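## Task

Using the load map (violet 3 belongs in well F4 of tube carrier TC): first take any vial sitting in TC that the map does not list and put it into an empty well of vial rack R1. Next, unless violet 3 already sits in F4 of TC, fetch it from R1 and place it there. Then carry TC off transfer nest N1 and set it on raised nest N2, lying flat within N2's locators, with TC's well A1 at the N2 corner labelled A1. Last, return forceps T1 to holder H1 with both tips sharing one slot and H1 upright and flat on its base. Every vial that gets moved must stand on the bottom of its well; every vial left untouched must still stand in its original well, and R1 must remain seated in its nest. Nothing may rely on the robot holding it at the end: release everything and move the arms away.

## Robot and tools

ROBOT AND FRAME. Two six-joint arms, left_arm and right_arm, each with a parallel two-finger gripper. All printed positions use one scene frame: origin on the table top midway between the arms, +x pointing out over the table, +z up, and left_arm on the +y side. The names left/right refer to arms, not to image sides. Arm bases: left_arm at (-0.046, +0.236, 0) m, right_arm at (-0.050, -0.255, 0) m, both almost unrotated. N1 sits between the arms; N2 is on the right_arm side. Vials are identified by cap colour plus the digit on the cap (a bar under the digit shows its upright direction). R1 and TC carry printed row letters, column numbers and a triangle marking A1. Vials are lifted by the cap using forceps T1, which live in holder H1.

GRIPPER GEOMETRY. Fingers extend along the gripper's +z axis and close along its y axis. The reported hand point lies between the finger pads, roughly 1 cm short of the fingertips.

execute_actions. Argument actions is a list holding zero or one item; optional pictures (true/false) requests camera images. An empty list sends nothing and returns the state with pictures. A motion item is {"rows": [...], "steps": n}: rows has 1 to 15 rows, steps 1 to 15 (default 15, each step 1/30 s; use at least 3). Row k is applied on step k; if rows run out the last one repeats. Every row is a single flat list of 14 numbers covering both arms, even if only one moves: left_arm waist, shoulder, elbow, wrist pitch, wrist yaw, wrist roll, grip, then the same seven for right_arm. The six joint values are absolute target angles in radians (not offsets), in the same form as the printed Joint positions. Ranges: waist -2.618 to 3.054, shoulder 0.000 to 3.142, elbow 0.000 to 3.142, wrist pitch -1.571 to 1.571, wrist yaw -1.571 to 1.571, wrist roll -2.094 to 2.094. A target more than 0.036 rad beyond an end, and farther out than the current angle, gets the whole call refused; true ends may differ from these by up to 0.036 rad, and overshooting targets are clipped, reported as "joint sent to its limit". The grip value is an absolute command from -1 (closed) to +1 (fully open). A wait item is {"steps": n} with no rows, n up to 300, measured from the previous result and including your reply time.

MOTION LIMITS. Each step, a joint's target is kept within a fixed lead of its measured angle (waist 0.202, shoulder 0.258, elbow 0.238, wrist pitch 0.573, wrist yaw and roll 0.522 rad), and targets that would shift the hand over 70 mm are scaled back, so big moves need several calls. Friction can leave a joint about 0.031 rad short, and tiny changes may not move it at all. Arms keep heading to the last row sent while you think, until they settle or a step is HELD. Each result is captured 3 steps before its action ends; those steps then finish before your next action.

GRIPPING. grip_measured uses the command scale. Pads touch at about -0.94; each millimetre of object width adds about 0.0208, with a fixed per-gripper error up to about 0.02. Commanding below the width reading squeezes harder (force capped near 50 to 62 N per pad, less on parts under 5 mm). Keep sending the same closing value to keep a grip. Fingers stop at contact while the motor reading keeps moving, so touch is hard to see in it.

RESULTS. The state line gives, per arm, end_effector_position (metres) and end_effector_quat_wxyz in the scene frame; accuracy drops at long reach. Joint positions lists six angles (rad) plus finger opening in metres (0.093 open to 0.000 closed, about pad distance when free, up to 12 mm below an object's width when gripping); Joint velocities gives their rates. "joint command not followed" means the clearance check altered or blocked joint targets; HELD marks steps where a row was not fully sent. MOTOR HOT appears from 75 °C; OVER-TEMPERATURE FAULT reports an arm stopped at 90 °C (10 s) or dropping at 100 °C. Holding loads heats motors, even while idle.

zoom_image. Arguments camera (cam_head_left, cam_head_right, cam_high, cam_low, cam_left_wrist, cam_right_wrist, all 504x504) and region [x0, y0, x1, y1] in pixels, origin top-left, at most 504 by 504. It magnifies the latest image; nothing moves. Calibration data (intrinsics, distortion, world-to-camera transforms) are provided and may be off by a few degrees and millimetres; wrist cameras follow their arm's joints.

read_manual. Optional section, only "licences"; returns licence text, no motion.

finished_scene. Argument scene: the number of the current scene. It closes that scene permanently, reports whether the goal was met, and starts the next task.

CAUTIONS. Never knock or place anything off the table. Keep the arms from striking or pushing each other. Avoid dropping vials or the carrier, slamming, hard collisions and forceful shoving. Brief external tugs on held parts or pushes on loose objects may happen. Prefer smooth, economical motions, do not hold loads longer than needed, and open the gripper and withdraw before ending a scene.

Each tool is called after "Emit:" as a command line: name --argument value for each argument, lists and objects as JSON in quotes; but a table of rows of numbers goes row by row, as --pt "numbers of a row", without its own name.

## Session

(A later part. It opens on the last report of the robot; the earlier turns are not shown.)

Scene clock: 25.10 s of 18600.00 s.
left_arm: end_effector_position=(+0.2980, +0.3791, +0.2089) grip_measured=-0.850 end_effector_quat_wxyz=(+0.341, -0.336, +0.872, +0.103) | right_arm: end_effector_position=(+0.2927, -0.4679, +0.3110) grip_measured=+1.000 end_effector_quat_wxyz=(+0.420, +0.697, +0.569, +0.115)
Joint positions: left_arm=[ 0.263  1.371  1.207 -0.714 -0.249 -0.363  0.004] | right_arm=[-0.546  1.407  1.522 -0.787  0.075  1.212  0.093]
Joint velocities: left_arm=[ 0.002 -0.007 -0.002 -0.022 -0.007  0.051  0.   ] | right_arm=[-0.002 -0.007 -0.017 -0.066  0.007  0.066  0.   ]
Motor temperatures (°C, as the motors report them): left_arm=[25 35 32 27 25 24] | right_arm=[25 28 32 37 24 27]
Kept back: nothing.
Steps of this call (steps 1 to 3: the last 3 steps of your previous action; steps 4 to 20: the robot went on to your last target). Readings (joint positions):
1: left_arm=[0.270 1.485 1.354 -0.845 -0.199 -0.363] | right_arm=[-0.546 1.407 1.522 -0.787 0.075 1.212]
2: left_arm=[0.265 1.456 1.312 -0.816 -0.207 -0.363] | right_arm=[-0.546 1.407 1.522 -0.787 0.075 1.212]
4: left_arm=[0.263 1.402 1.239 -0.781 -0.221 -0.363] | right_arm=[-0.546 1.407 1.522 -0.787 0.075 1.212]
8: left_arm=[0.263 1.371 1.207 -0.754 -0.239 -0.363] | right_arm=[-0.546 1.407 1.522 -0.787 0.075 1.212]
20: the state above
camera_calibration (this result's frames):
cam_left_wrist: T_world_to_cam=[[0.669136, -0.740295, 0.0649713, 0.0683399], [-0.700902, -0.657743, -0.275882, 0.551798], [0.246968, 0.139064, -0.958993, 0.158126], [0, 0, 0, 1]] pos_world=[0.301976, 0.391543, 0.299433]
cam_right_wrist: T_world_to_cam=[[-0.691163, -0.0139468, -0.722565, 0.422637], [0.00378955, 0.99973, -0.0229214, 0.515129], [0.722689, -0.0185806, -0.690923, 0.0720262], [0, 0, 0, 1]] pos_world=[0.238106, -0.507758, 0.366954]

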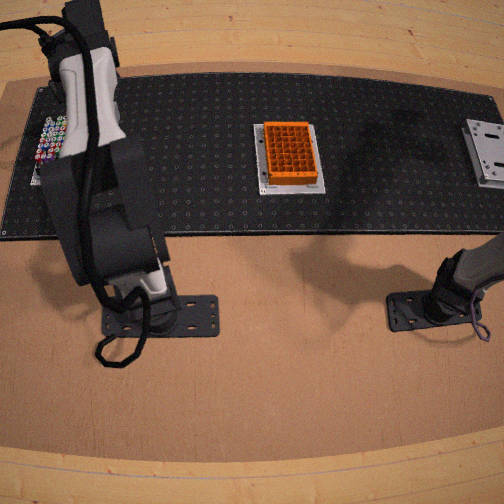

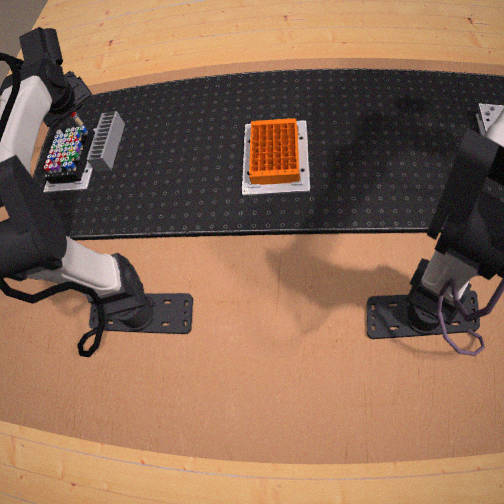

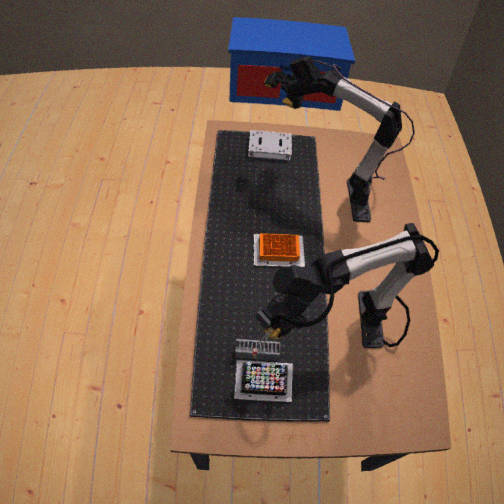

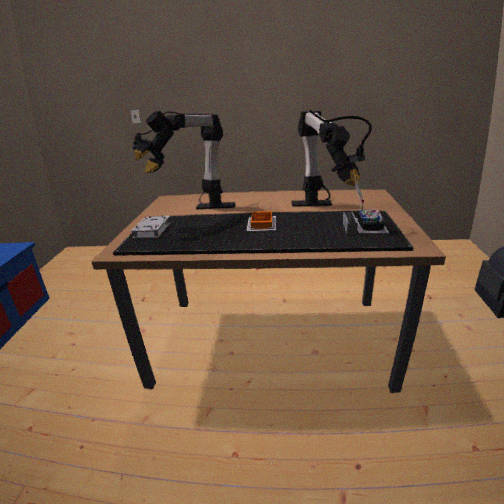

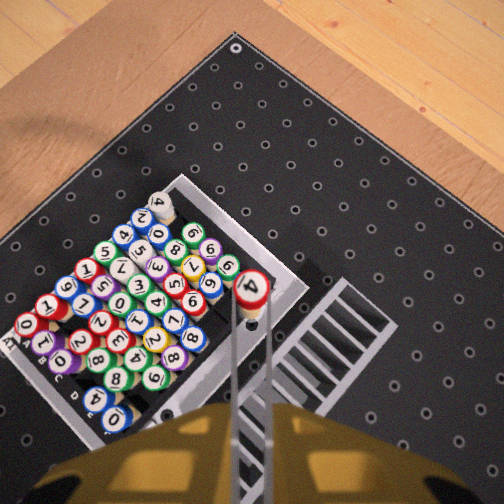

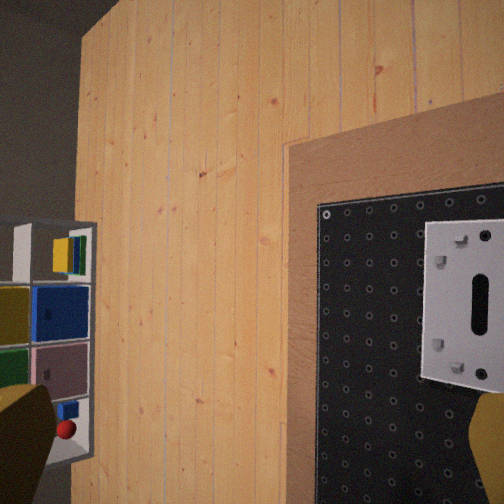

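Emit:
execute_actions --actions '[{"rows":[[0.26,1.37,1.205,-0.70,-0.31,-0.30,-0.86,-0.546,1.407,1.522,-0.787,0.075,1.212,1]],"steps":15}]'

Emit:
execute_actions --actions '[{"steps":12}]' --pictures true

Emit:
zoom_image --camera "cam_left_wrist" --region '[170, 220, 338, 388]'

Scene clock: 25.70 s of 18600.00 s.
left_arm: end_effector_position=(+0.2948, +0.3861, +0.2108) grip_measured=-0.850 end_effector_quat_wxyz=(+0.338, -0.319, +0.875, +0.134) | right_arm: end_effector_position=(+0.2927, -0.4679, +0.3110) grip_measured=+1.000 end_effector_quat_wxyz=(+0.420, +0.697, +0.569, +0.115)
Joint positions: left_arm=[ 0.263  1.371  1.207 -0.712 -0.296 -0.309  0.004] | right_arm=[-0.546  1.407  1.522 -0.787  0.075  1.212  0.093]
Joint velocities: left_arm=[ 0.002  0.007 -0.012  0.007  0.037  0.081 -0.   ] | right_arm=[ 0.002 -0.007  0.007  0.066  0.051  0.037  0.   ]
Motor temperatures (°C, as the motors report them): left_arm=[25 35 32 27 25 24] | right_arm=[25 28 32 37 24 27]
Steps of this call (steps 1 to 6: the robot went on to your last target; steps 7 to 18: the first 12 steps of this action). Readings (joint positions):
7: left_arm=[0.263 1.371 1.207 -0.712 -0.256 -0.354] | right_arm=[-0.546 1.407 1.522 -0.787 0.075 1.212]
8: left_arm=[0.263 1.371 1.207 -0.712 -0.264 -0.345] | right_arm=[-0.546 1.407 1.522 -0.787 0.075 1.212]
10: left_arm=[0.263 1.371 1.207 -0.712 -0.278 -0.330] | right_arm=[-0.546 1.407 1.522 -0.787 0.075 1.212]
14: left_arm=[0.263 1.371 1.207 -0.712 -0.291 -0.315] | right_arm=[-0.546 1.407 1.522 -0.787 0.075 1.212]
18: the state above

Scene clock: 26.10 s of 18600.00 s.
left_arm: end_effector_position=(+0.2946, +0.3865, +0.2109) grip_measured=-0.850 end_effector_quat_wxyz=(+0.338, -0.318, +0.875, +0.136) | right_arm: end_effector_position=(+0.2927, -0.4679, +0.3110) grip_measured=+1.000 end_effector_quat_wxyz=(+0.420, +0.697, +0.569, +0.115)
Joint positions: left_arm=[ 0.263  1.371  1.207 -0.712 -0.299 -0.305  0.004] | right_arm=[-0.546  1.407  1.522 -0.787  0.075  1.212  0.093]
Joint velocities: left_arm=[-0.007 -0.002 -0.002  0.022 -0.022  0.022 -0.   ] | right_arm=[-0.012 -0.002  0.012 -0.051  0.007 -0.037  0.   ]
Motor temperatures (°C, as the motors report them): left_arm=[25 35 32 27 25 24] | right_arm=[25 28 32 37 24 27]
Kept back: nothing.
Steps of this call (steps 1 to 3: the last 3 steps of your previous action; steps 4 to 12: the robot went on to your last target). Readings (joint positions):
1: left_arm=[0.263 1.371 1.207 -0.712 -0.297 -0.308] | right_arm=[-0.546 1.407 1.522 -0.787 0.075 1.212]
2: left_arm=[0.263 1.371 1.207 -0.712 -0.297 -0.307] | right_arm=[-0.546 1.407 1.522 -0.787 0.075 1.212]
4: left_arm=[0.263 1.371 1.207 -0.712 -0.298 -0.306] | right_arm=[-0.546 1.407 1.522 -0.787 0.075 1.212]
8: left_arm=[0.263 1.371 1.207 -0.712 -0.299 -0.305] | right_arm=[-0.546 1.407 1.522 -0.787 0.075 1.212]
12: the state above
camera_calibration (this result's frames):
cam_left_wrist: T_world_to_cam=[[0.661927, -0.749526, -0.00796064, 0.0970698], [-0.717786, -0.630765, -0.29482, 0.553401], [0.215954, 0.200863, -0.95552, 0.144345], [0, 0, 0, 1]] pos_world=[0.301798, 0.392828, 0.301851]
cam_right_wrist: T_world_to_cam=[[-0.691163, -0.0139468, -0.722565, 0.422637], [0.00378955, 0.99973, -0.0229214, 0.515129], [0.722689, -0.0185806, -0.690923, 0.0720262], [0, 0, 0, 1]] pos_world=[0.238106, -0.507758, 0.366954]

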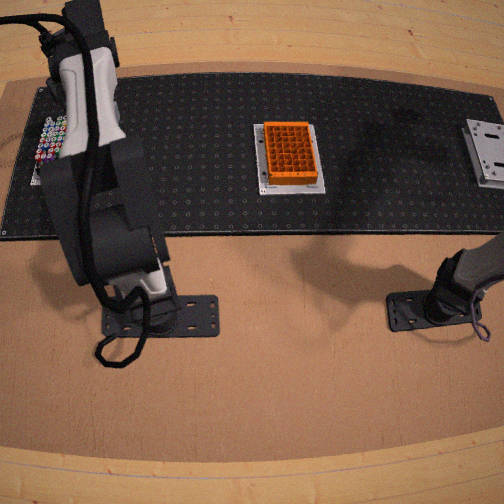

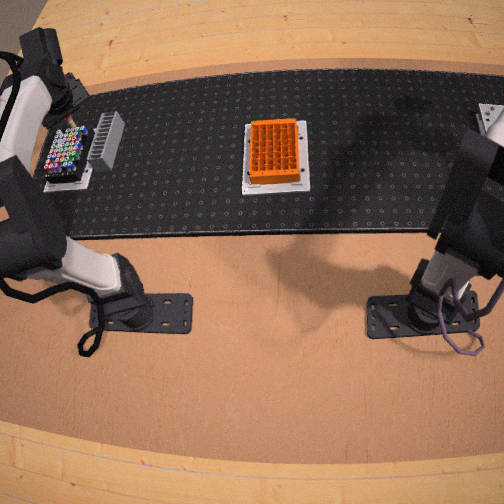

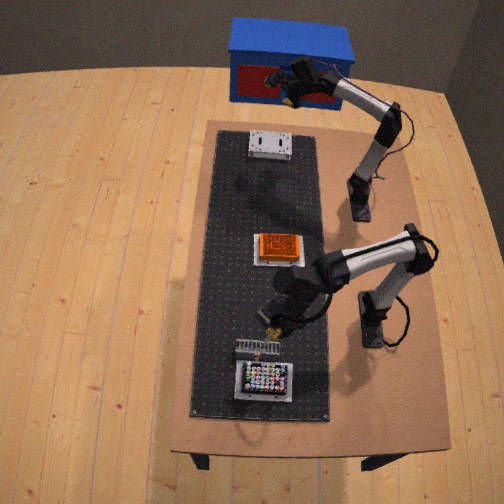

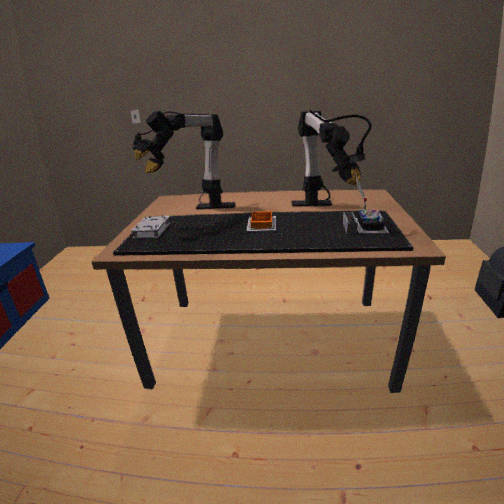

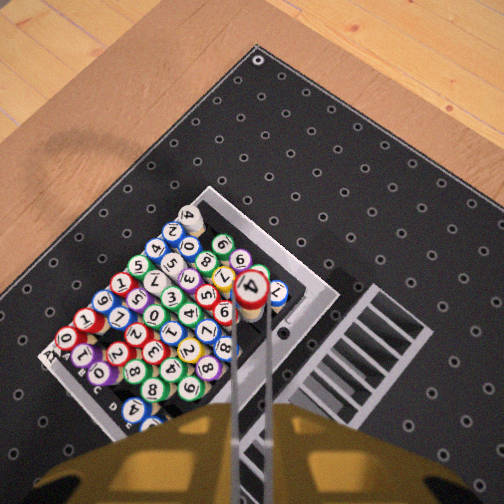

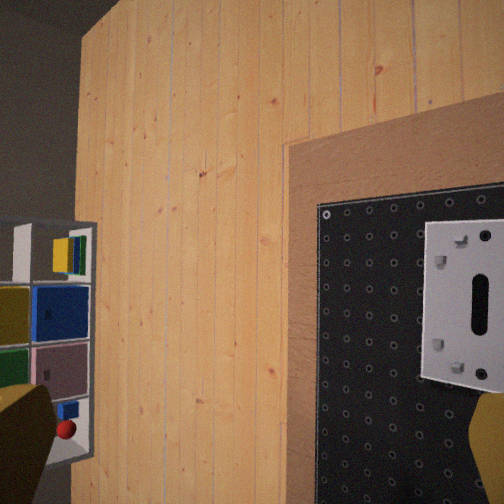

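Region (170, 220, 338, 388) of cam_left_wrist's 504x504 image, scaled by 3.000, with more detail than that image has.

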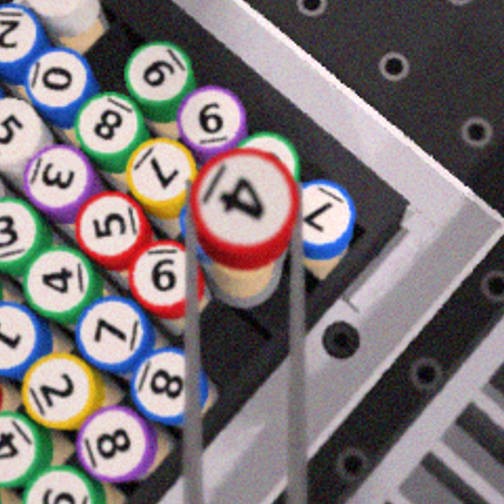

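Emit:
execute_actions --actions '[{"rows":[[0.237,1.395,1.19,-0.66,-0.305,-0.303,-0.86,-0.546,1.407,1.522,-0.787,0.075,1.212,1],[0.237,1.395,1.18,-0.65,-0.305,-0.303,-0.86,-0.546,1.407,1.522,-0.787,0.075,1.212,1],[0.258,1.395,1.17,-0.64,-0.305,-0.303,-0.86,-0.546,1.407,1.522,-0.787,0.075,1.212,1],[0.258,1.395,1.16,-0.635,-0.305,-0.303,-0.86,-0.546,1.407,1.522,-0.787,0.075,1.212,1],[0.258,1.395,1.155,-0.635,-0.305,-0.303,-0.86,-0.546,1.407,1.522,-0.787,0.075,1.212,1]],"steps":15}]'

Emit:
execute_actions --actions '[{"steps":12}]' --pictures true

Emit:
zoom_image --camera "cam_left_wrist" --region '[170, 220, 338, 388]'

Emit:
zoom_image --camera "cam_head_right" --region '[40, 90, 110, 160]'

Scene clock: 26.77 s of 18600.00 s.
left_arm: end_effector_position=(+0.2970, +0.3851, +0.1973) grip_measured=-0.850 end_effector_quat_wxyz=(+0.335, -0.315, +0.877, +0.136) | right_arm: end_effector_position=(+0.2927, -0.4679, +0.3110) grip_measured=+1.000 end_effector_quat_wxyz=(+0.420, +0.697, +0.569, +0.115)
Joint positions: left_arm=[ 0.257  1.381  1.165 -0.669 -0.3   -0.305  0.004] | right_arm=[-0.546  1.407  1.522 -0.787  0.075  1.212  0.093]
Joint velocities: left_arm=[-0.012 -0.017  0.007 -0.081 -0.037 -0.037  0.001] | right_arm=[-0.007  0.002  0.007 -0.095 -0.022  0.022  0.   ]
Motor temperatures (°C, as the motors report them): left_arm=[25 35 33 27 25 24] | right_arm=[25 28 32 37 24 27]
Steps of this call (steps 1 to 8: the robot went on to your last target; steps 9 to 20: the first 12 steps of this action). Readings (joint positions):
9: left_arm=[0.262 1.371 1.207 -0.710 -0.300 -0.305] | right_arm=[-0.546 1.407 1.522 -0.787 0.075 1.212]
10: left_arm=[0.259 1.371 1.205 -0.703 -0.300 -0.305] | right_arm=[-0.546 1.407 1.522 -0.787 0.075 1.212]
12: left_arm=[0.257 1.371 1.193 -0.684 -0.300 -0.305] | right_arm=[-0.546 1.407 1.522 -0.787 0.075 1.212]
16: left_arm=[0.257 1.375 1.168 -0.673 -0.300 -0.305] | right_arm=[-0.546 1.407 1.522 -0.787 0.075 1.212]
20: the state above

Scene clock: 27.17 s of 18600.00 s.
left_arm: end_effector_position=(+0.2983, +0.3854, +0.1984) grip_measured=-0.850 end_effector_quat_wxyz=(+0.338, -0.316, +0.876, +0.136) | right_arm: end_effector_position=(+0.2927, -0.4679, +0.3110) grip_measured=+1.000 end_effector_quat_wxyz=(+0.420, +0.697, +0.569, +0.115)
Joint positions: left_arm=[ 0.257  1.381  1.165 -0.662 -0.3   -0.305  0.004] | right_arm=[-0.546  1.407  1.522 -0.787  0.075  1.212  0.093]
Joint velocities: left_arm=[-0.007 -0.007 -0.012 -0.051  0.051 -0.081 -0.   ] | right_arm=[-0.002 -0.007 -0.007 -0.066 -0.051  0.11   0.   ]
Motor temperatures (°C, as the motors report them): left_arm=[25 35 33 27 25 24] | right_arm=[25 28 32 37 24 27]
Kept back: nothing.
Steps of this call (steps 1 to 3: the last 3 steps of your previous action; steps 4 to 12: the robot went on to your last target). Readings (joint positions):
1: left_arm=[0.257 1.381 1.165 -0.668 -0.300 -0.305] | right_arm=[-0.546 1.407 1.522 -0.787 0.075 1.212]
2: left_arm=[0.257 1.381 1.165 -0.666 -0.300 -0.305] | right_arm=[-0.546 1.407 1.522 -0.787 0.075 1.212]
4: left_arm=[0.257 1.381 1.165 -0.665 -0.300 -0.305] | right_arm=[-0.546 1.407 1.522 -0.787 0.075 1.212]
8: left_arm=[0.257 1.381 1.165 -0.663 -0.300 -0.305] | right_arm=[-0.546 1.407 1.522 -0.787 0.075 1.212]
12: the state above
camera_calibration (this result's frames):
cam_left_wrist: T_world_to_cam=[[0.657883, -0.753066, -0.00908156, 0.0964918], [-0.721451, -0.626713, -0.294515, 0.55116], [0.216098, 0.200309, -0.955604, 0.13205], [0, 0, 0, 1]] pos_world=[0.305619, 0.391633, 0.289389]
cam_right_wrist: T_world_to_cam=[[-0.691163, -0.0139468, -0.722565, 0.422637], [0.00378955, 0.99973, -0.0229214, 0.515129], [0.722689, -0.0185806, -0.690923, 0.0720262], [0, 0, 0, 1]] pos_world=[0.238106, -0.507758, 0.366954]

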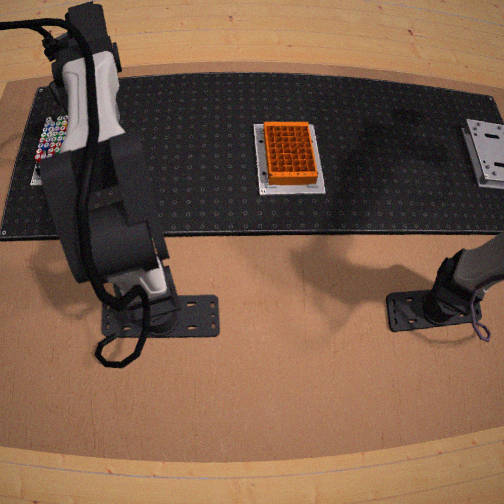

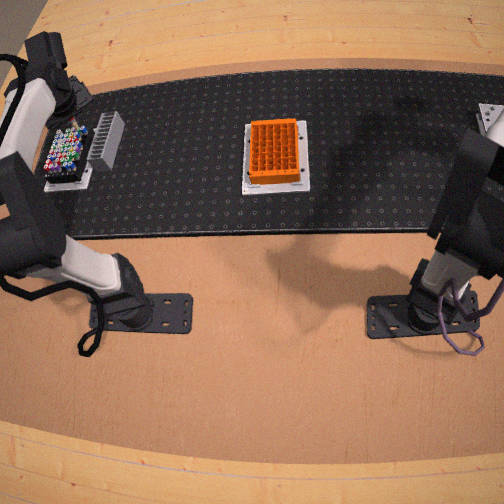

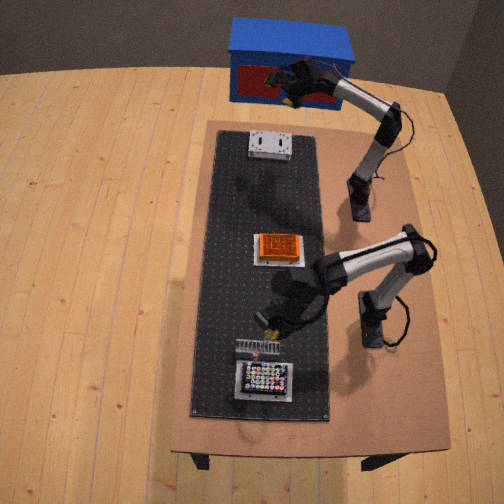

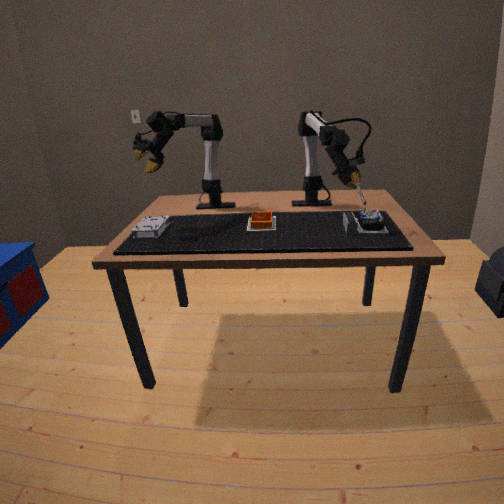

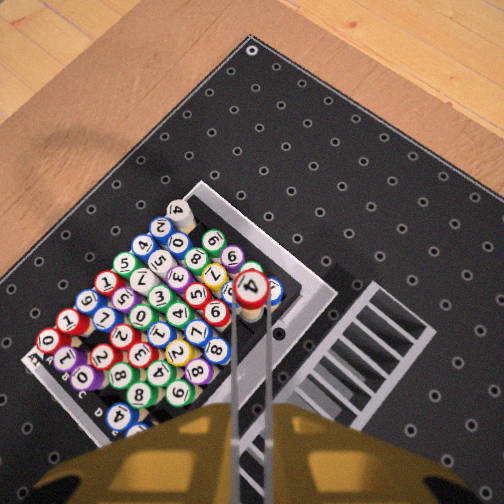

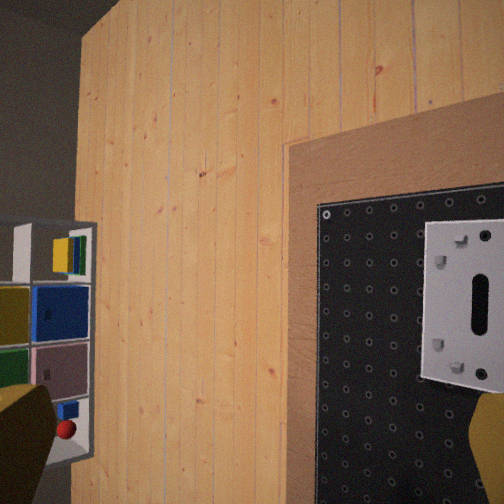

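Region (170, 220, 338, 388) of cam_left_wrist's 504x504 image, scaled by 3.000, with more detail than that image has.

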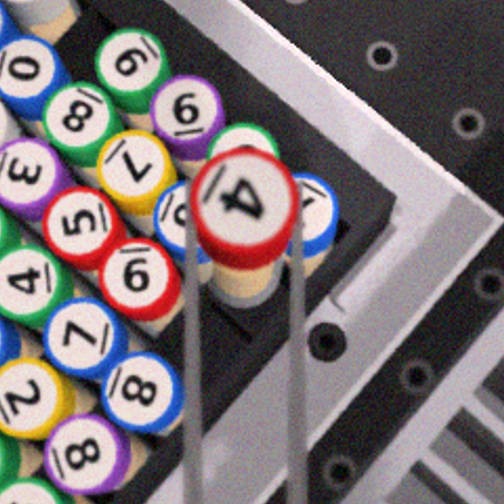

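Region (40, 90, 110, 160) of cam_head_right's 504x504 image, scaled by 7.200, with more detail than that image has.

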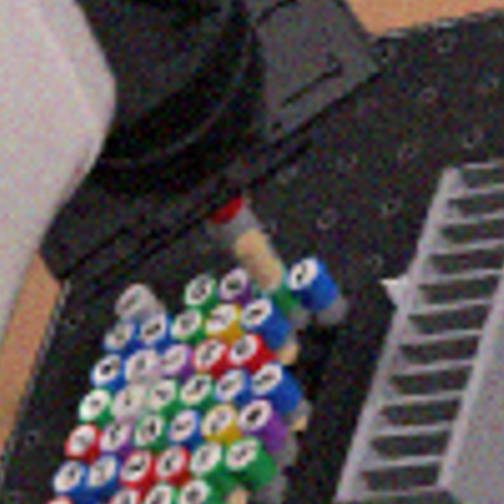

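Emit:
execute_actions --actions '[{"rows":[[0.258,1.39,1.15,-0.62,-0.305,-0.303,-0.86,-0.546,1.407,1.522,-0.787,0.075,1.212,1],[0.258,1.39,1.145,-0.615,-0.305,-0.303,-0.86,-0.546,1.407,1.522,-0.787,0.075,1.212,1],[0.258,1.39,1.14,-0.61,-0.305,-0.303,-0.86,-0.546,1.407,1.522,-0.787,0.075,1.212,1],[0.258,1.39,1.135,-0.605,-0.305,-0.303,-0.86,-0.546,1.407,1.522,-0.787,0.075,1.212,1],[0.258,1.39,1.13,-0.602,-0.305,-0.303,-0.86,-0.546,1.407,1.522,-0.787,0.075,1.212,1],[0.258,1.39,1.125,-0.60,-0.305,-0.303,-0.86,-0.546,1.407,1.522,-0.787,0.075,1.212,1],[0.258,1.39,1.12,-0.60,-0.305,-0.303,-0.86,-0.546,1.407,1.522,-0.787,0.075,1.212,1]],"steps":15}]'

Emit:
execute_actions --actions '[{"steps":12}]' --pictures true

Emit:
zoom_image --camera "cam_left_wrist" --region '[170, 220, 338, 388]'

Scene clock: 35.57 s of 18600.00 s.
left_arm: end_effector_position=(+0.2973, +0.3852, +0.1889) grip_measured=-0.850 end_effector_quat_wxyz=(+0.335, -0.316, +0.877, +0.136) | right_arm: end_effector_position=(+0.2927, -0.4679, +0.3110) grip_measured=+1.000 end_effector_quat_wxyz=(+0.420, +0.697, +0.569, +0.115)
Joint positions: left_arm=[ 0.257  1.381  1.131 -0.633 -0.3   -0.305  0.004] | right_arm=[-0.546  1.407  1.522 -0.787  0.075  1.212  0.093]
Joint velocities: left_arm=[ 0.002  0.002  0.002 -0.007 -0.007  0.022  0.   ] | right_arm=[-0.002 -0.012 -0.002  0.007 -0.007 -0.037  0.   ]
Motor temperatures (°C, as the motors report them): left_arm=[25 34 33 29 25 24] | right_arm=[25 28 33 38 24 27]
Steps of this call (steps 1 to 15: the robot went on to your last target; steps 16 to 90: nothing new was sent; then 5.00 s passed at rest; steps 91 to 102: the first 12 steps of this action). Readings (joint positions):
91: left_arm=[0.257 1.381 1.165 -0.660 -0.300 -0.305] | right_arm=[-0.546 1.407 1.522 -0.787 0.075 1.212]
92: left_arm=[0.257 1.381 1.165 -0.657 -0.300 -0.305] | right_arm=[-0.546 1.407 1.522 -0.787 0.075 1.212]
94: left_arm=[0.257 1.381 1.159 -0.646 -0.300 -0.305] | right_arm=[-0.546 1.407 1.522 -0.787 0.075 1.212]
98: left_arm=[0.257 1.381 1.138 -0.634 -0.300 -0.305] | right_arm=[-0.546 1.407 1.522 -0.787 0.075 1.212]
102: the state above

Scene clock: 35.97 s of 18600.00 s.
left_arm: end_effector_position=(+0.2984, +0.3855, +0.1898) grip_measured=-0.850 end_effector_quat_wxyz=(+0.338, -0.316, +0.876, +0.136) | right_arm: end_effector_position=(+0.2927, -0.4679, +0.3110) grip_measured=+1.000 end_effector_quat_wxyz=(+0.420, +0.697, +0.569, +0.115)
Joint positions: left_arm=[ 0.257  1.381  1.131 -0.627 -0.3   -0.305  0.004] | right_arm=[-0.546  1.407  1.522 -0.787  0.075  1.212  0.093]
Joint velocities: left_arm=[-0.022 -0.017  0.017 -0.037 -0.007  0.022 -0.001] | right_arm=[ 0.002 -0.002 -0.017 -0.037 -0.037 -0.007  0.   ]
Motor temperatures (°C, as the motors report them): left_arm=[25 34 33 29 25 24] | right_arm=[25 28 33 38 24 27]
Kept back: nothing.
Steps of this call (steps 1 to 3: the last 3 steps of your previous action; steps 4 to 12: the robot went on to your last target). Readings (joint positions):
1: left_arm=[0.257 1.381 1.131 -0.632 -0.300 -0.305] | right_arm=[-0.546 1.407 1.522 -0.787 0.075 1.212]
2: left_arm=[0.257 1.381 1.131 -0.631 -0.300 -0.305] | right_arm=[-0.546 1.407 1.522 -0.787 0.075 1.212]
4: left_arm=[0.257 1.381 1.131 -0.629 -0.300 -0.305] | right_arm=[-0.546 1.407 1.522 -0.787 0.075 1.212]
8: left_arm=[0.257 1.381 1.131 -0.628 -0.300 -0.305] | right_arm=[-0.546 1.407 1.522 -0.787 0.075 1.212]
12: the state above
camera_calibration (this result's frames):
cam_left_wrist: T_world_to_cam=[[0.657886, -0.753065, -0.00891888, 0.0963235], [-0.721343, -0.626682, -0.294846, 0.548762], [0.216448, 0.200408, -0.955503, 0.123632], [0, 0, 0, 1]] pos_world=[0.305716, 0.39166, 0.28079]
cam_right_wrist: T_world_to_cam=[[-0.691163, -0.0139468, -0.722565, 0.422637], [0.00378955, 0.99973, -0.0229214, 0.515129], [0.722689, -0.0185806, -0.690923, 0.0720262], [0, 0, 0, 1]] pos_world=[0.238106, -0.507758, 0.366954]

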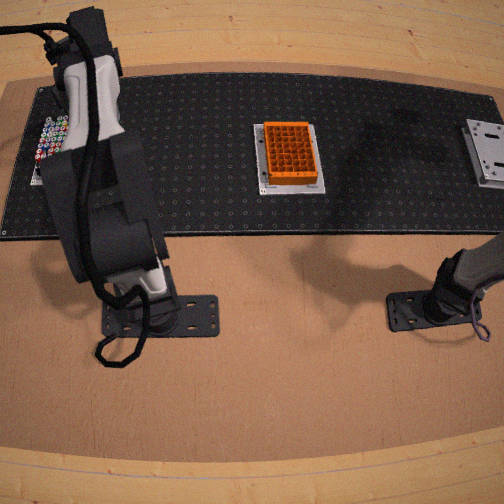

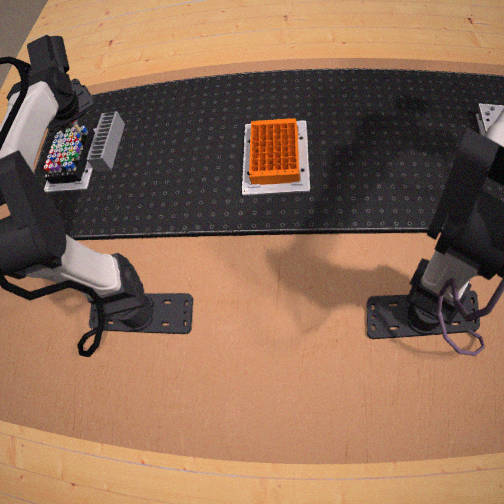

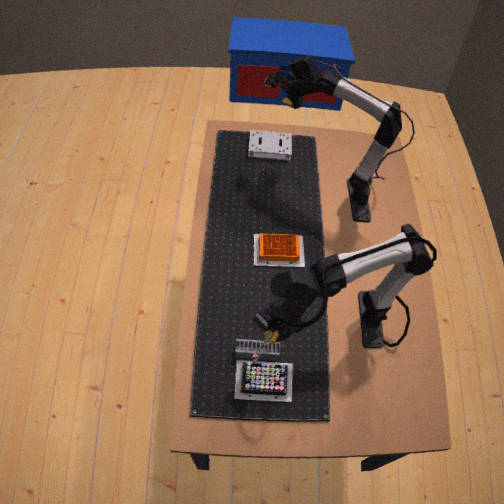

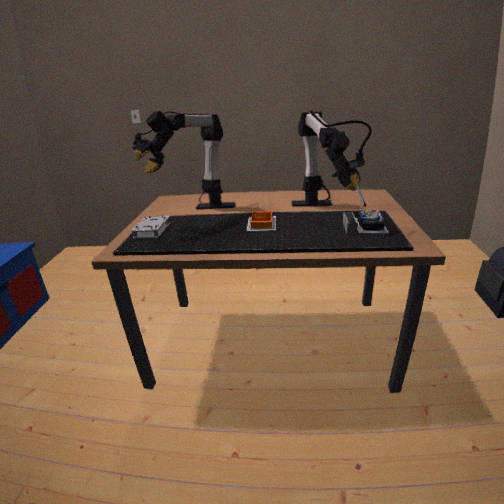

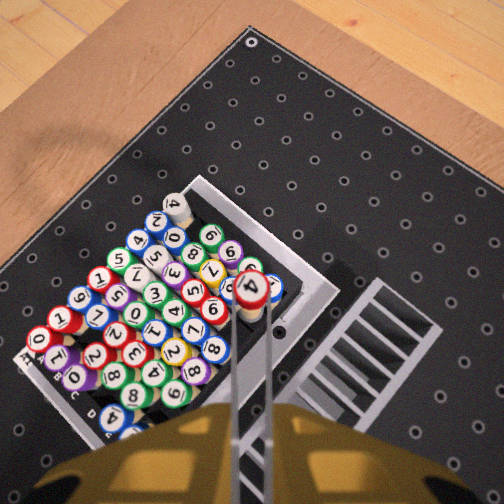

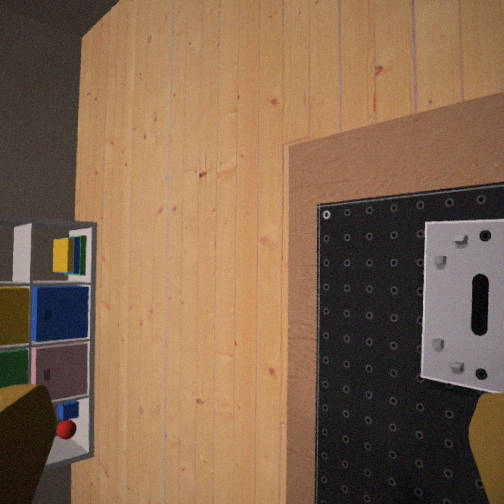

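Region (170, 220, 338, 388) of cam_left_wrist's 504x504 image, scaled by 3.000, with more detail than that image has.

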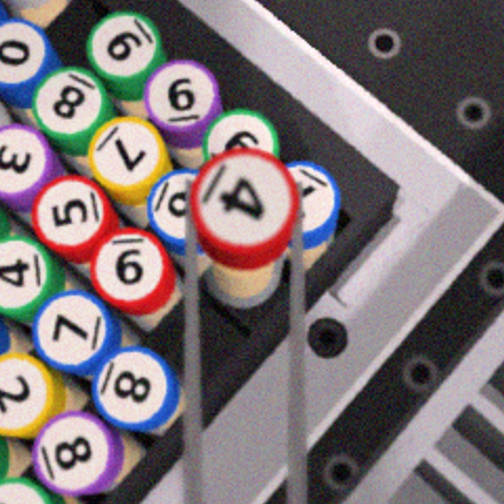

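Emit:
execute_actions --actions '[{"rows":[[0.258,1.39,1.112,-0.595,-0.305,-0.303,-0.86,-0.546,1.407,1.522,-0.787,0.075,1.212,1],[0.258,1.39,1.108,-0.59,-0.305,-0.303,-0.86,-0.546,1.407,1.522,-0.787,0.075,1.212,1],[0.258,1.39,1.104,-0.585,-0.305,-0.303,-0.86,-0.546,1.407,1.522,-0.787,0.075,1.212,1],[0.258,1.39,1.10,-0.58,-0.305,-0.303,-0.86,-0.546,1.407,1.522,-0.787,0.075,1.212,1],[0.258,1.39,1.096,-0.575,-0.305,-0.303,-0.86,-0.546,1.407,1.522,-0.787,0.075,1.212,1],[0.258,1.39,1.092,-0.57,-0.305,-0.303,-0.86,-0.546,1.407,1.522,-0.787,0.075,1.212,1],[0.258,1.39,1.088,-0.566,-0.305,-0.303,-0.86,-0.546,1.407,1.522,-0.787,0.075,1.212,1],[0.258,1.39,1.085,-0.566,-0.305,-0.303,-0.86,-0.546,1.407,1.522,-0.787,0.075,1.212,1]],"steps":15}]'

Emit:
execute_actions --actions '[{"steps":12}]' --pictures true

Emit:
zoom_image --camera "cam_left_wrist" --region '[170, 220, 338, 388]'

Scene clock: 36.57 s of 18600.00 s.
left_arm: end_effector_position=(+0.2969, +0.3850, +0.1800) grip_measured=-0.850 end_effector_quat_wxyz=(+0.335, -0.315, +0.877, +0.136) | right_arm: end_effector_position=(+0.2927, -0.4679, +0.3110) grip_measured=+1.000 end_effector_quat_wxyz=(+0.420, +0.697, +0.569, +0.115)
Joint positions: left_arm=[ 0.257  1.381  1.097 -0.6   -0.3   -0.305  0.004] | right_arm=[-0.546  1.407  1.522 -0.787  0.075  1.212  0.093]
Joint velocities: left_arm=[-0.002 -0.002  0.007  0.007  0.066 -0.037 -0.   ] | right_arm=[ 0.012 -0.007  0.007 -0.007  0.037 -0.037  0.   ]
Motor temperatures (°C, as the motors report them): left_arm=[25 34 33 29 25 24] | right_arm=[25 28 33 38 24 27]
Steps of this call (steps 1 to 6: the robot went on to your last target; steps 7 to 18: the first 12 steps of this action). Readings (joint positions):
7: left_arm=[0.257 1.381 1.131 -0.626 -0.300 -0.305] | right_arm=[-0.546 1.407 1.522 -0.787 0.075 1.212]
8: left_arm=[0.257 1.381 1.129 -0.624 -0.300 -0.305] | right_arm=[-0.546 1.407 1.522 -0.787 0.075 1.212]
10: left_arm=[0.257 1.381 1.123 -0.616 -0.300 -0.305] | right_arm=[-0.546 1.407 1.522 -0.787 0.075 1.212]
14: left_arm=[0.257 1.381 1.104 -0.604 -0.300 -0.305] | right_arm=[-0.546 1.407 1.522 -0.787 0.075 1.212]
18: the state above

Scene clock: 36.97 s of 18600.00 s.
left_arm: end_effector_position=(+0.2982, +0.3854, +0.1812) grip_measured=-0.850 end_effector_quat_wxyz=(+0.338, -0.316, +0.876, +0.136) | right_arm: end_effector_position=(+0.2927, -0.4679, +0.3110) grip_measured=+1.000 end_effector_quat_wxyz=(+0.420, +0.697, +0.569, +0.115)
Joint positions: left_arm=[ 0.257  1.381  1.097 -0.593 -0.3   -0.305  0.004] | right_arm=[-0.546  1.407  1.522 -0.787  0.075  1.212  0.093]
Joint velocities: left_arm=[-0.002 -0.002 -0.002 -0.022 -0.022  0.051 -0.   ] | right_arm=[-0.007  0.007 -0.007 -0.007 -0.007 -0.139  0.   ]
Motor temperatures (°C, as the motors report them): left_arm=[25 34 33 29 25 24] | right_arm=[25 28 33 38 24 27]
Kept back: nothing.
Steps of this call (steps 1 to 3: the last 3 steps of your previous action; steps 4 to 12: the robot went on to your last target). Readings (joint positions):
1: left_arm=[0.257 1.381 1.097 -0.599 -0.300 -0.305] | right_arm=[-0.546 1.407 1.522 -0.787 0.075 1.212]
2: left_arm=[0.257 1.381 1.097 -0.598 -0.300 -0.305] | right_arm=[-0.546 1.407 1.522 -0.787 0.075 1.212]
4: left_arm=[0.257 1.381 1.097 -0.596 -0.300 -0.305] | right_arm=[-0.546 1.407 1.522 -0.787 0.075 1.212]
8: left_arm=[0.257 1.381 1.097 -0.594 -0.300 -0.305] | right_arm=[-0.546 1.407 1.522 -0.787 0.075 1.212]
12: the state above
camera_calibration (this result's frames):
cam_left_wrist: T_world_to_cam=[[0.657886, -0.753065, -0.00891888, 0.0963445], [-0.721343, -0.626682, -0.294846, 0.546011], [0.216448, 0.200408, -0.955503, 0.115421], [0, 0, 0, 1]] pos_world=[0.305495, 0.391597, 0.272133]
cam_right_wrist: T_world_to_cam=[[-0.691163, -0.0139468, -0.722565, 0.422637], [0.00378955, 0.99973, -0.0229214, 0.515129], [0.722689, -0.0185806, -0.690923, 0.0720262], [0, 0, 0, 1]] pos_world=[0.238106, -0.507758, 0.366954]

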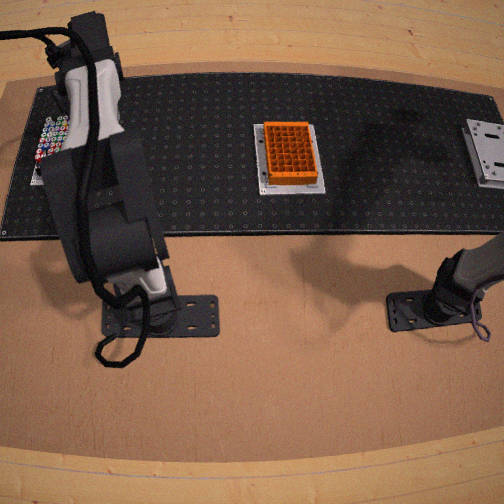

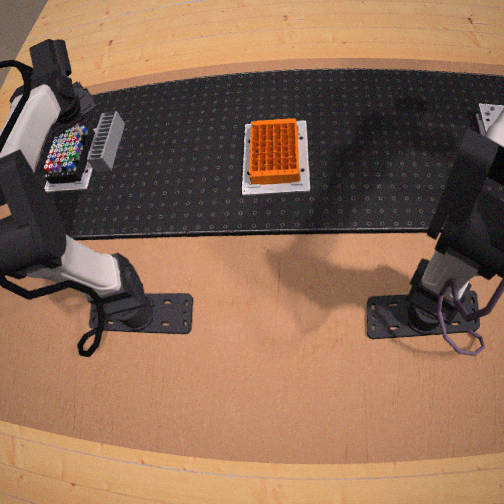

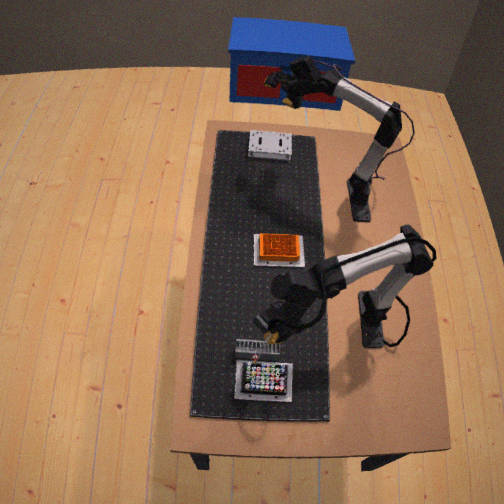

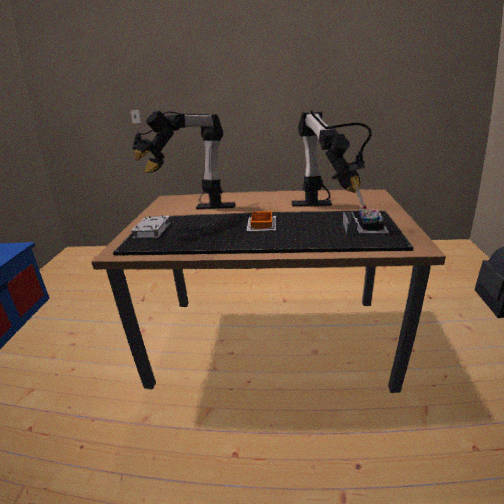

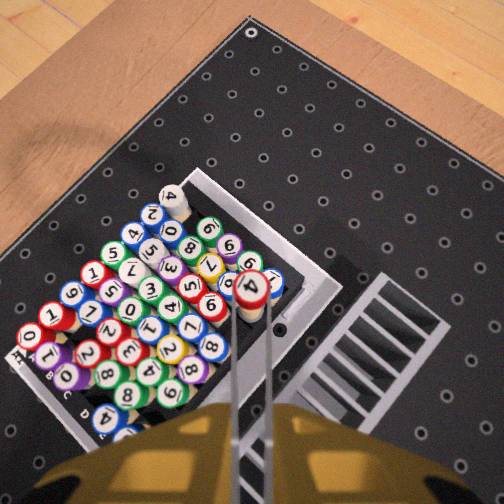

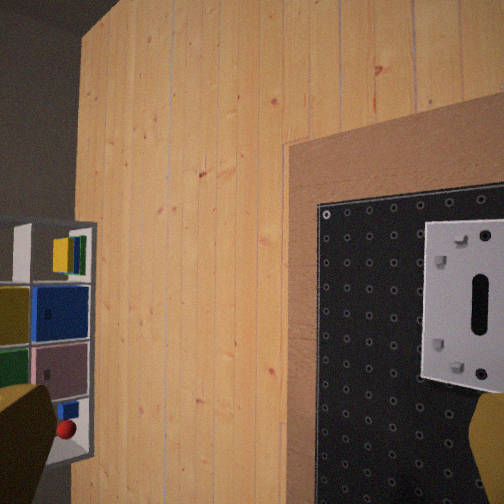

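Region (170, 220, 338, 388) of cam_left_wrist's 504x504 image, scaled by 3.000, with more detail than that image has.

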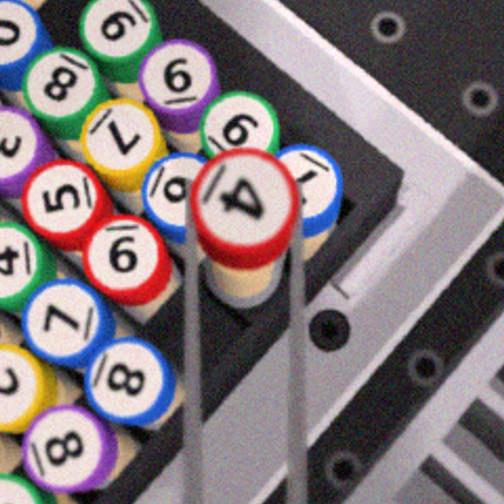

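Emit:
execute_actions --actions '[{"rows":[[0.258,1.39,1.08,-0.56,-0.305,-0.303,-0.86,-0.546,1.407,1.522,-0.787,0.075,1.212,1],[0.258,1.39,1.077,-0.556,-0.305,-0.303,-0.86,-0.546,1.407,1.522,-0.787,0.075,1.212,1],[0.258,1.39,1.074,-0.552,-0.305,-0.303,-0.86,-0.546,1.407,1.522,-0.787,0.075,1.212,1],[0.258,1.39,1.071,-0.548,-0.305,-0.303,-0.86,-0.546,1.407,1.522,-0.787,0.075,1.212,1],[0.258,1.39,1.068,-0.544,-0.305,-0.303,-0.86,-0.546,1.407,1.522,-0.787,0.075,1.212,1],[0.258,1.39,1.065,-0.54,-0.305,-0.303,-0.86,-0.546,1.407,1.522,-0.787,0.075,1.212,1],[0.258,1.39,1.062,-0.536,-0.305,-0.303,-0.86,-0.546,1.407,1.522,-0.787,0.075,1.212,1],[0.258,1.39,1.059,-0.536,-0.305,-0.303,-0.86,-0.546,1.407,1.522,-0.787,0.075,1.212,1],[0.258,1.39,1.057,-0.536,-0.305,-0.303,-0.86,-0.546,1.407,1.522,-0.787,0.075,1.212,1]],"steps":15}]'

Emit:
execute_actions --actions '[{"steps":12}]' --pictures true

Emit:
zoom_image --camera "cam_left_wrist" --region '[200, 250, 312, 362]'

Scene clock: 37.60 s of 18600.00 s.
left_arm: end_effector_position=(+0.2971, +0.3851, +0.1737) grip_measured=-0.850 end_effector_quat_wxyz=(+0.336, -0.316, +0.877, +0.136) | right_arm: end_effector_position=(+0.2927, -0.4679, +0.3110) grip_measured=+1.000 end_effector_quat_wxyz=(+0.420, +0.697, +0.569, +0.115)
Joint positions: left_arm=[ 0.257  1.381  1.069 -0.569 -0.3   -0.305  0.004] | right_arm=[-0.546  1.407  1.522 -0.787  0.075  1.212  0.093]
Joint velocities: left_arm=[ 0.002  0.002 -0.022  0.037 -0.007 -0.022 -0.   ] | right_arm=[-0.012 -0.017 -0.012  0.007 -0.051  0.037  0.   ]
Motor temperatures (°C, as the motors report them): left_arm=[25 34 33 30 25 24] | right_arm=[25 28 33 38 24 27]
Steps of this call (steps 1 to 7: the robot went on to your last target; steps 8 to 19: the first 12 steps of this action). Readings (joint positions):
8: left_arm=[0.257 1.381 1.097 -0.592 -0.300 -0.305] | right_arm=[-0.546 1.407 1.522 -0.787 0.075 1.212]
9: left_arm=[0.257 1.381 1.097 -0.591 -0.300 -0.305] | right_arm=[-0.546 1.407 1.522 -0.787 0.075 1.212]
11: left_arm=[0.257 1.381 1.093 -0.584 -0.300 -0.305] | right_arm=[-0.546 1.407 1.522 -0.787 0.075 1.212]
15: left_arm=[0.257 1.381 1.078 -0.573 -0.300 -0.305] | right_arm=[-0.546 1.407 1.522 -0.787 0.075 1.212]
19: the state above

Scene clock: 38.00 s of 18600.00 s.
left_arm: end_effector_position=(+0.2982, +0.3854, +0.1746) grip_measured=-0.850 end_effector_quat_wxyz=(+0.339, -0.316, +0.876, +0.136) | right_arm: end_effector_position=(+0.2927, -0.4679, +0.3110) grip_measured=+1.000 end_effector_quat_wxyz=(+0.420, +0.697, +0.569, +0.115)
Joint positions: left_arm=[ 0.257  1.381  1.069 -0.563 -0.3   -0.305  0.004] | right_arm=[-0.546  1.407  1.522 -0.787  0.075  1.212  0.093]
Joint velocities: left_arm=[ 0.012 -0.017  0.002  0.051  0.022  0.022 -0.   ] | right_arm=[-0.007 -0.002  0.012  0.051  0.037 -0.007  0.   ]
Motor temperatures (°C, as the motors report them): left_arm=[25 34 33 30 25 24] | right_arm=[25 28 33 38 24 27]
Kept back: nothing.
Steps of this call (steps 1 to 3: the last 3 steps of your previous action; steps 4 to 12: the robot went on to your last target). Readings (joint positions):
1: left_arm=[0.257 1.381 1.069 -0.568 -0.300 -0.305] | right_arm=[-0.546 1.407 1.522 -0.787 0.075 1.212]
2: left_arm=[0.257 1.381 1.069 -0.568 -0.300 -0.305] | right_arm=[-0.546 1.407 1.522 -0.787 0.075 1.212]
4: left_arm=[0.257 1.381 1.069 -0.565 -0.300 -0.305] | right_arm=[-0.546 1.407 1.522 -0.787 0.075 1.212]
8: left_arm=[0.257 1.381 1.069 -0.564 -0.300 -0.305] | right_arm=[-0.546 1.407 1.522 -0.787 0.075 1.212]
12: the state above
camera_calibration (this result's frames):
cam_left_wrist: T_world_to_cam=[[0.657905, -0.753059, -0.00794274, 0.0961016], [-0.720692, -0.626496, -0.296826, 0.544166], [0.218551, 0.201007, -0.954899, 0.108174], [0, 0, 0, 1]] pos_world=[0.305309, 0.391544, 0.265581]
cam_right_wrist: T_world_to_cam=[[-0.691163, -0.0139468, -0.722565, 0.422637], [0.00378955, 0.99973, -0.0229214, 0.515129], [0.722689, -0.0185806, -0.690923, 0.0720262], [0, 0, 0, 1]] pos_world=[0.238106, -0.507758, 0.366954]

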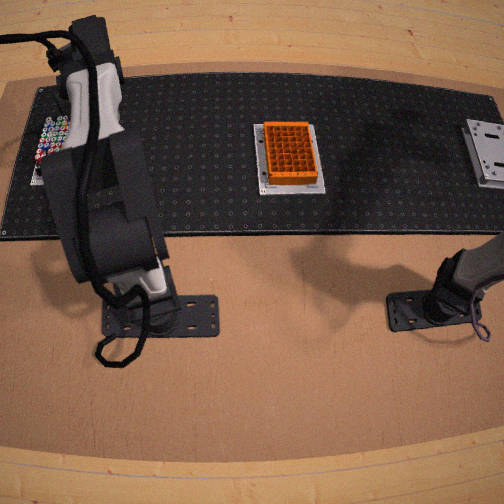

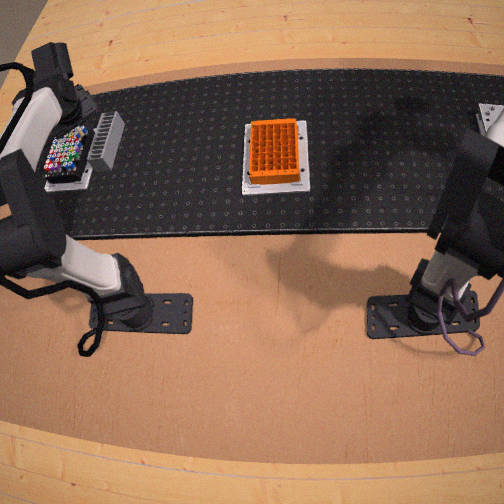

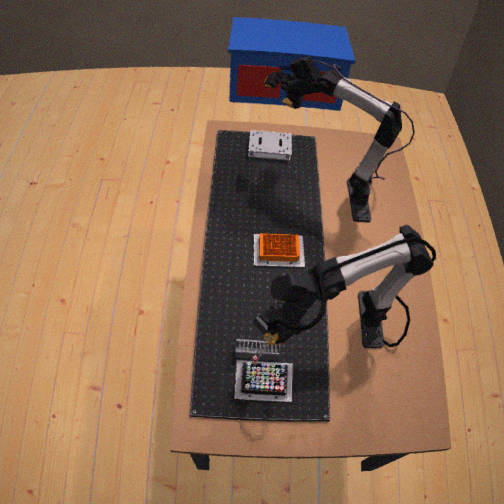

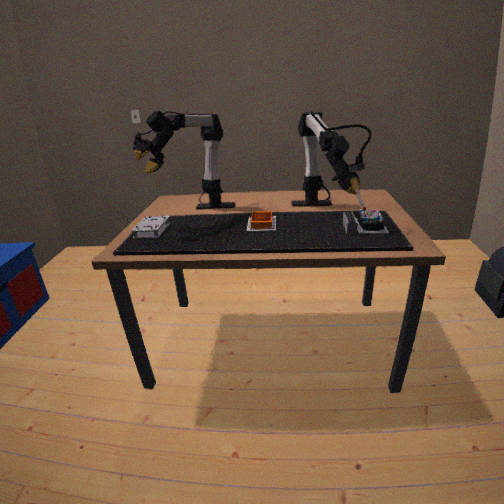

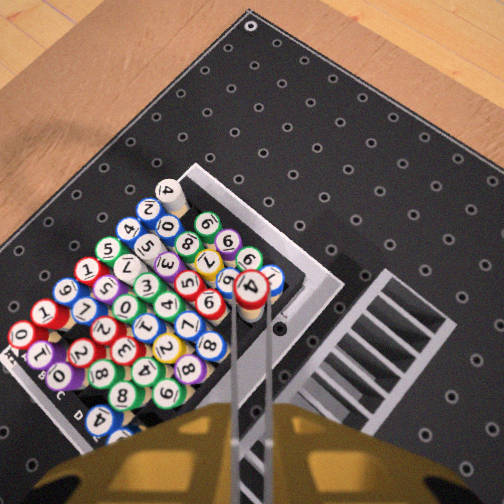

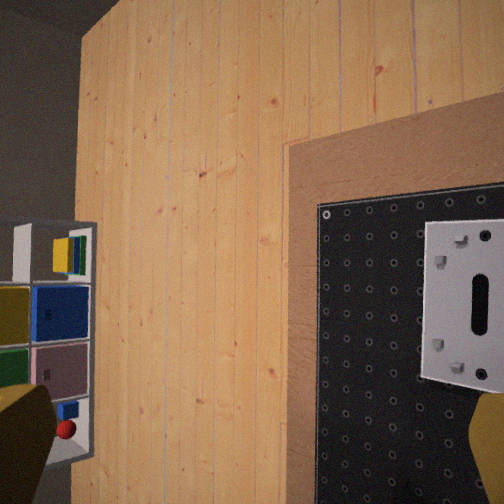

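Region (200, 250, 312, 362) of cam_left_wrist's 504x504 image, scaled by 4.500, with more detail than that image has.

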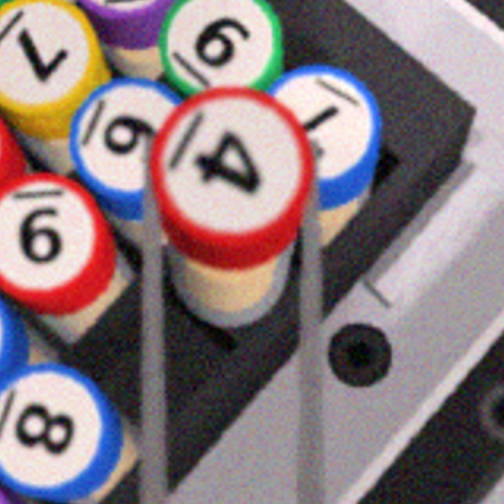

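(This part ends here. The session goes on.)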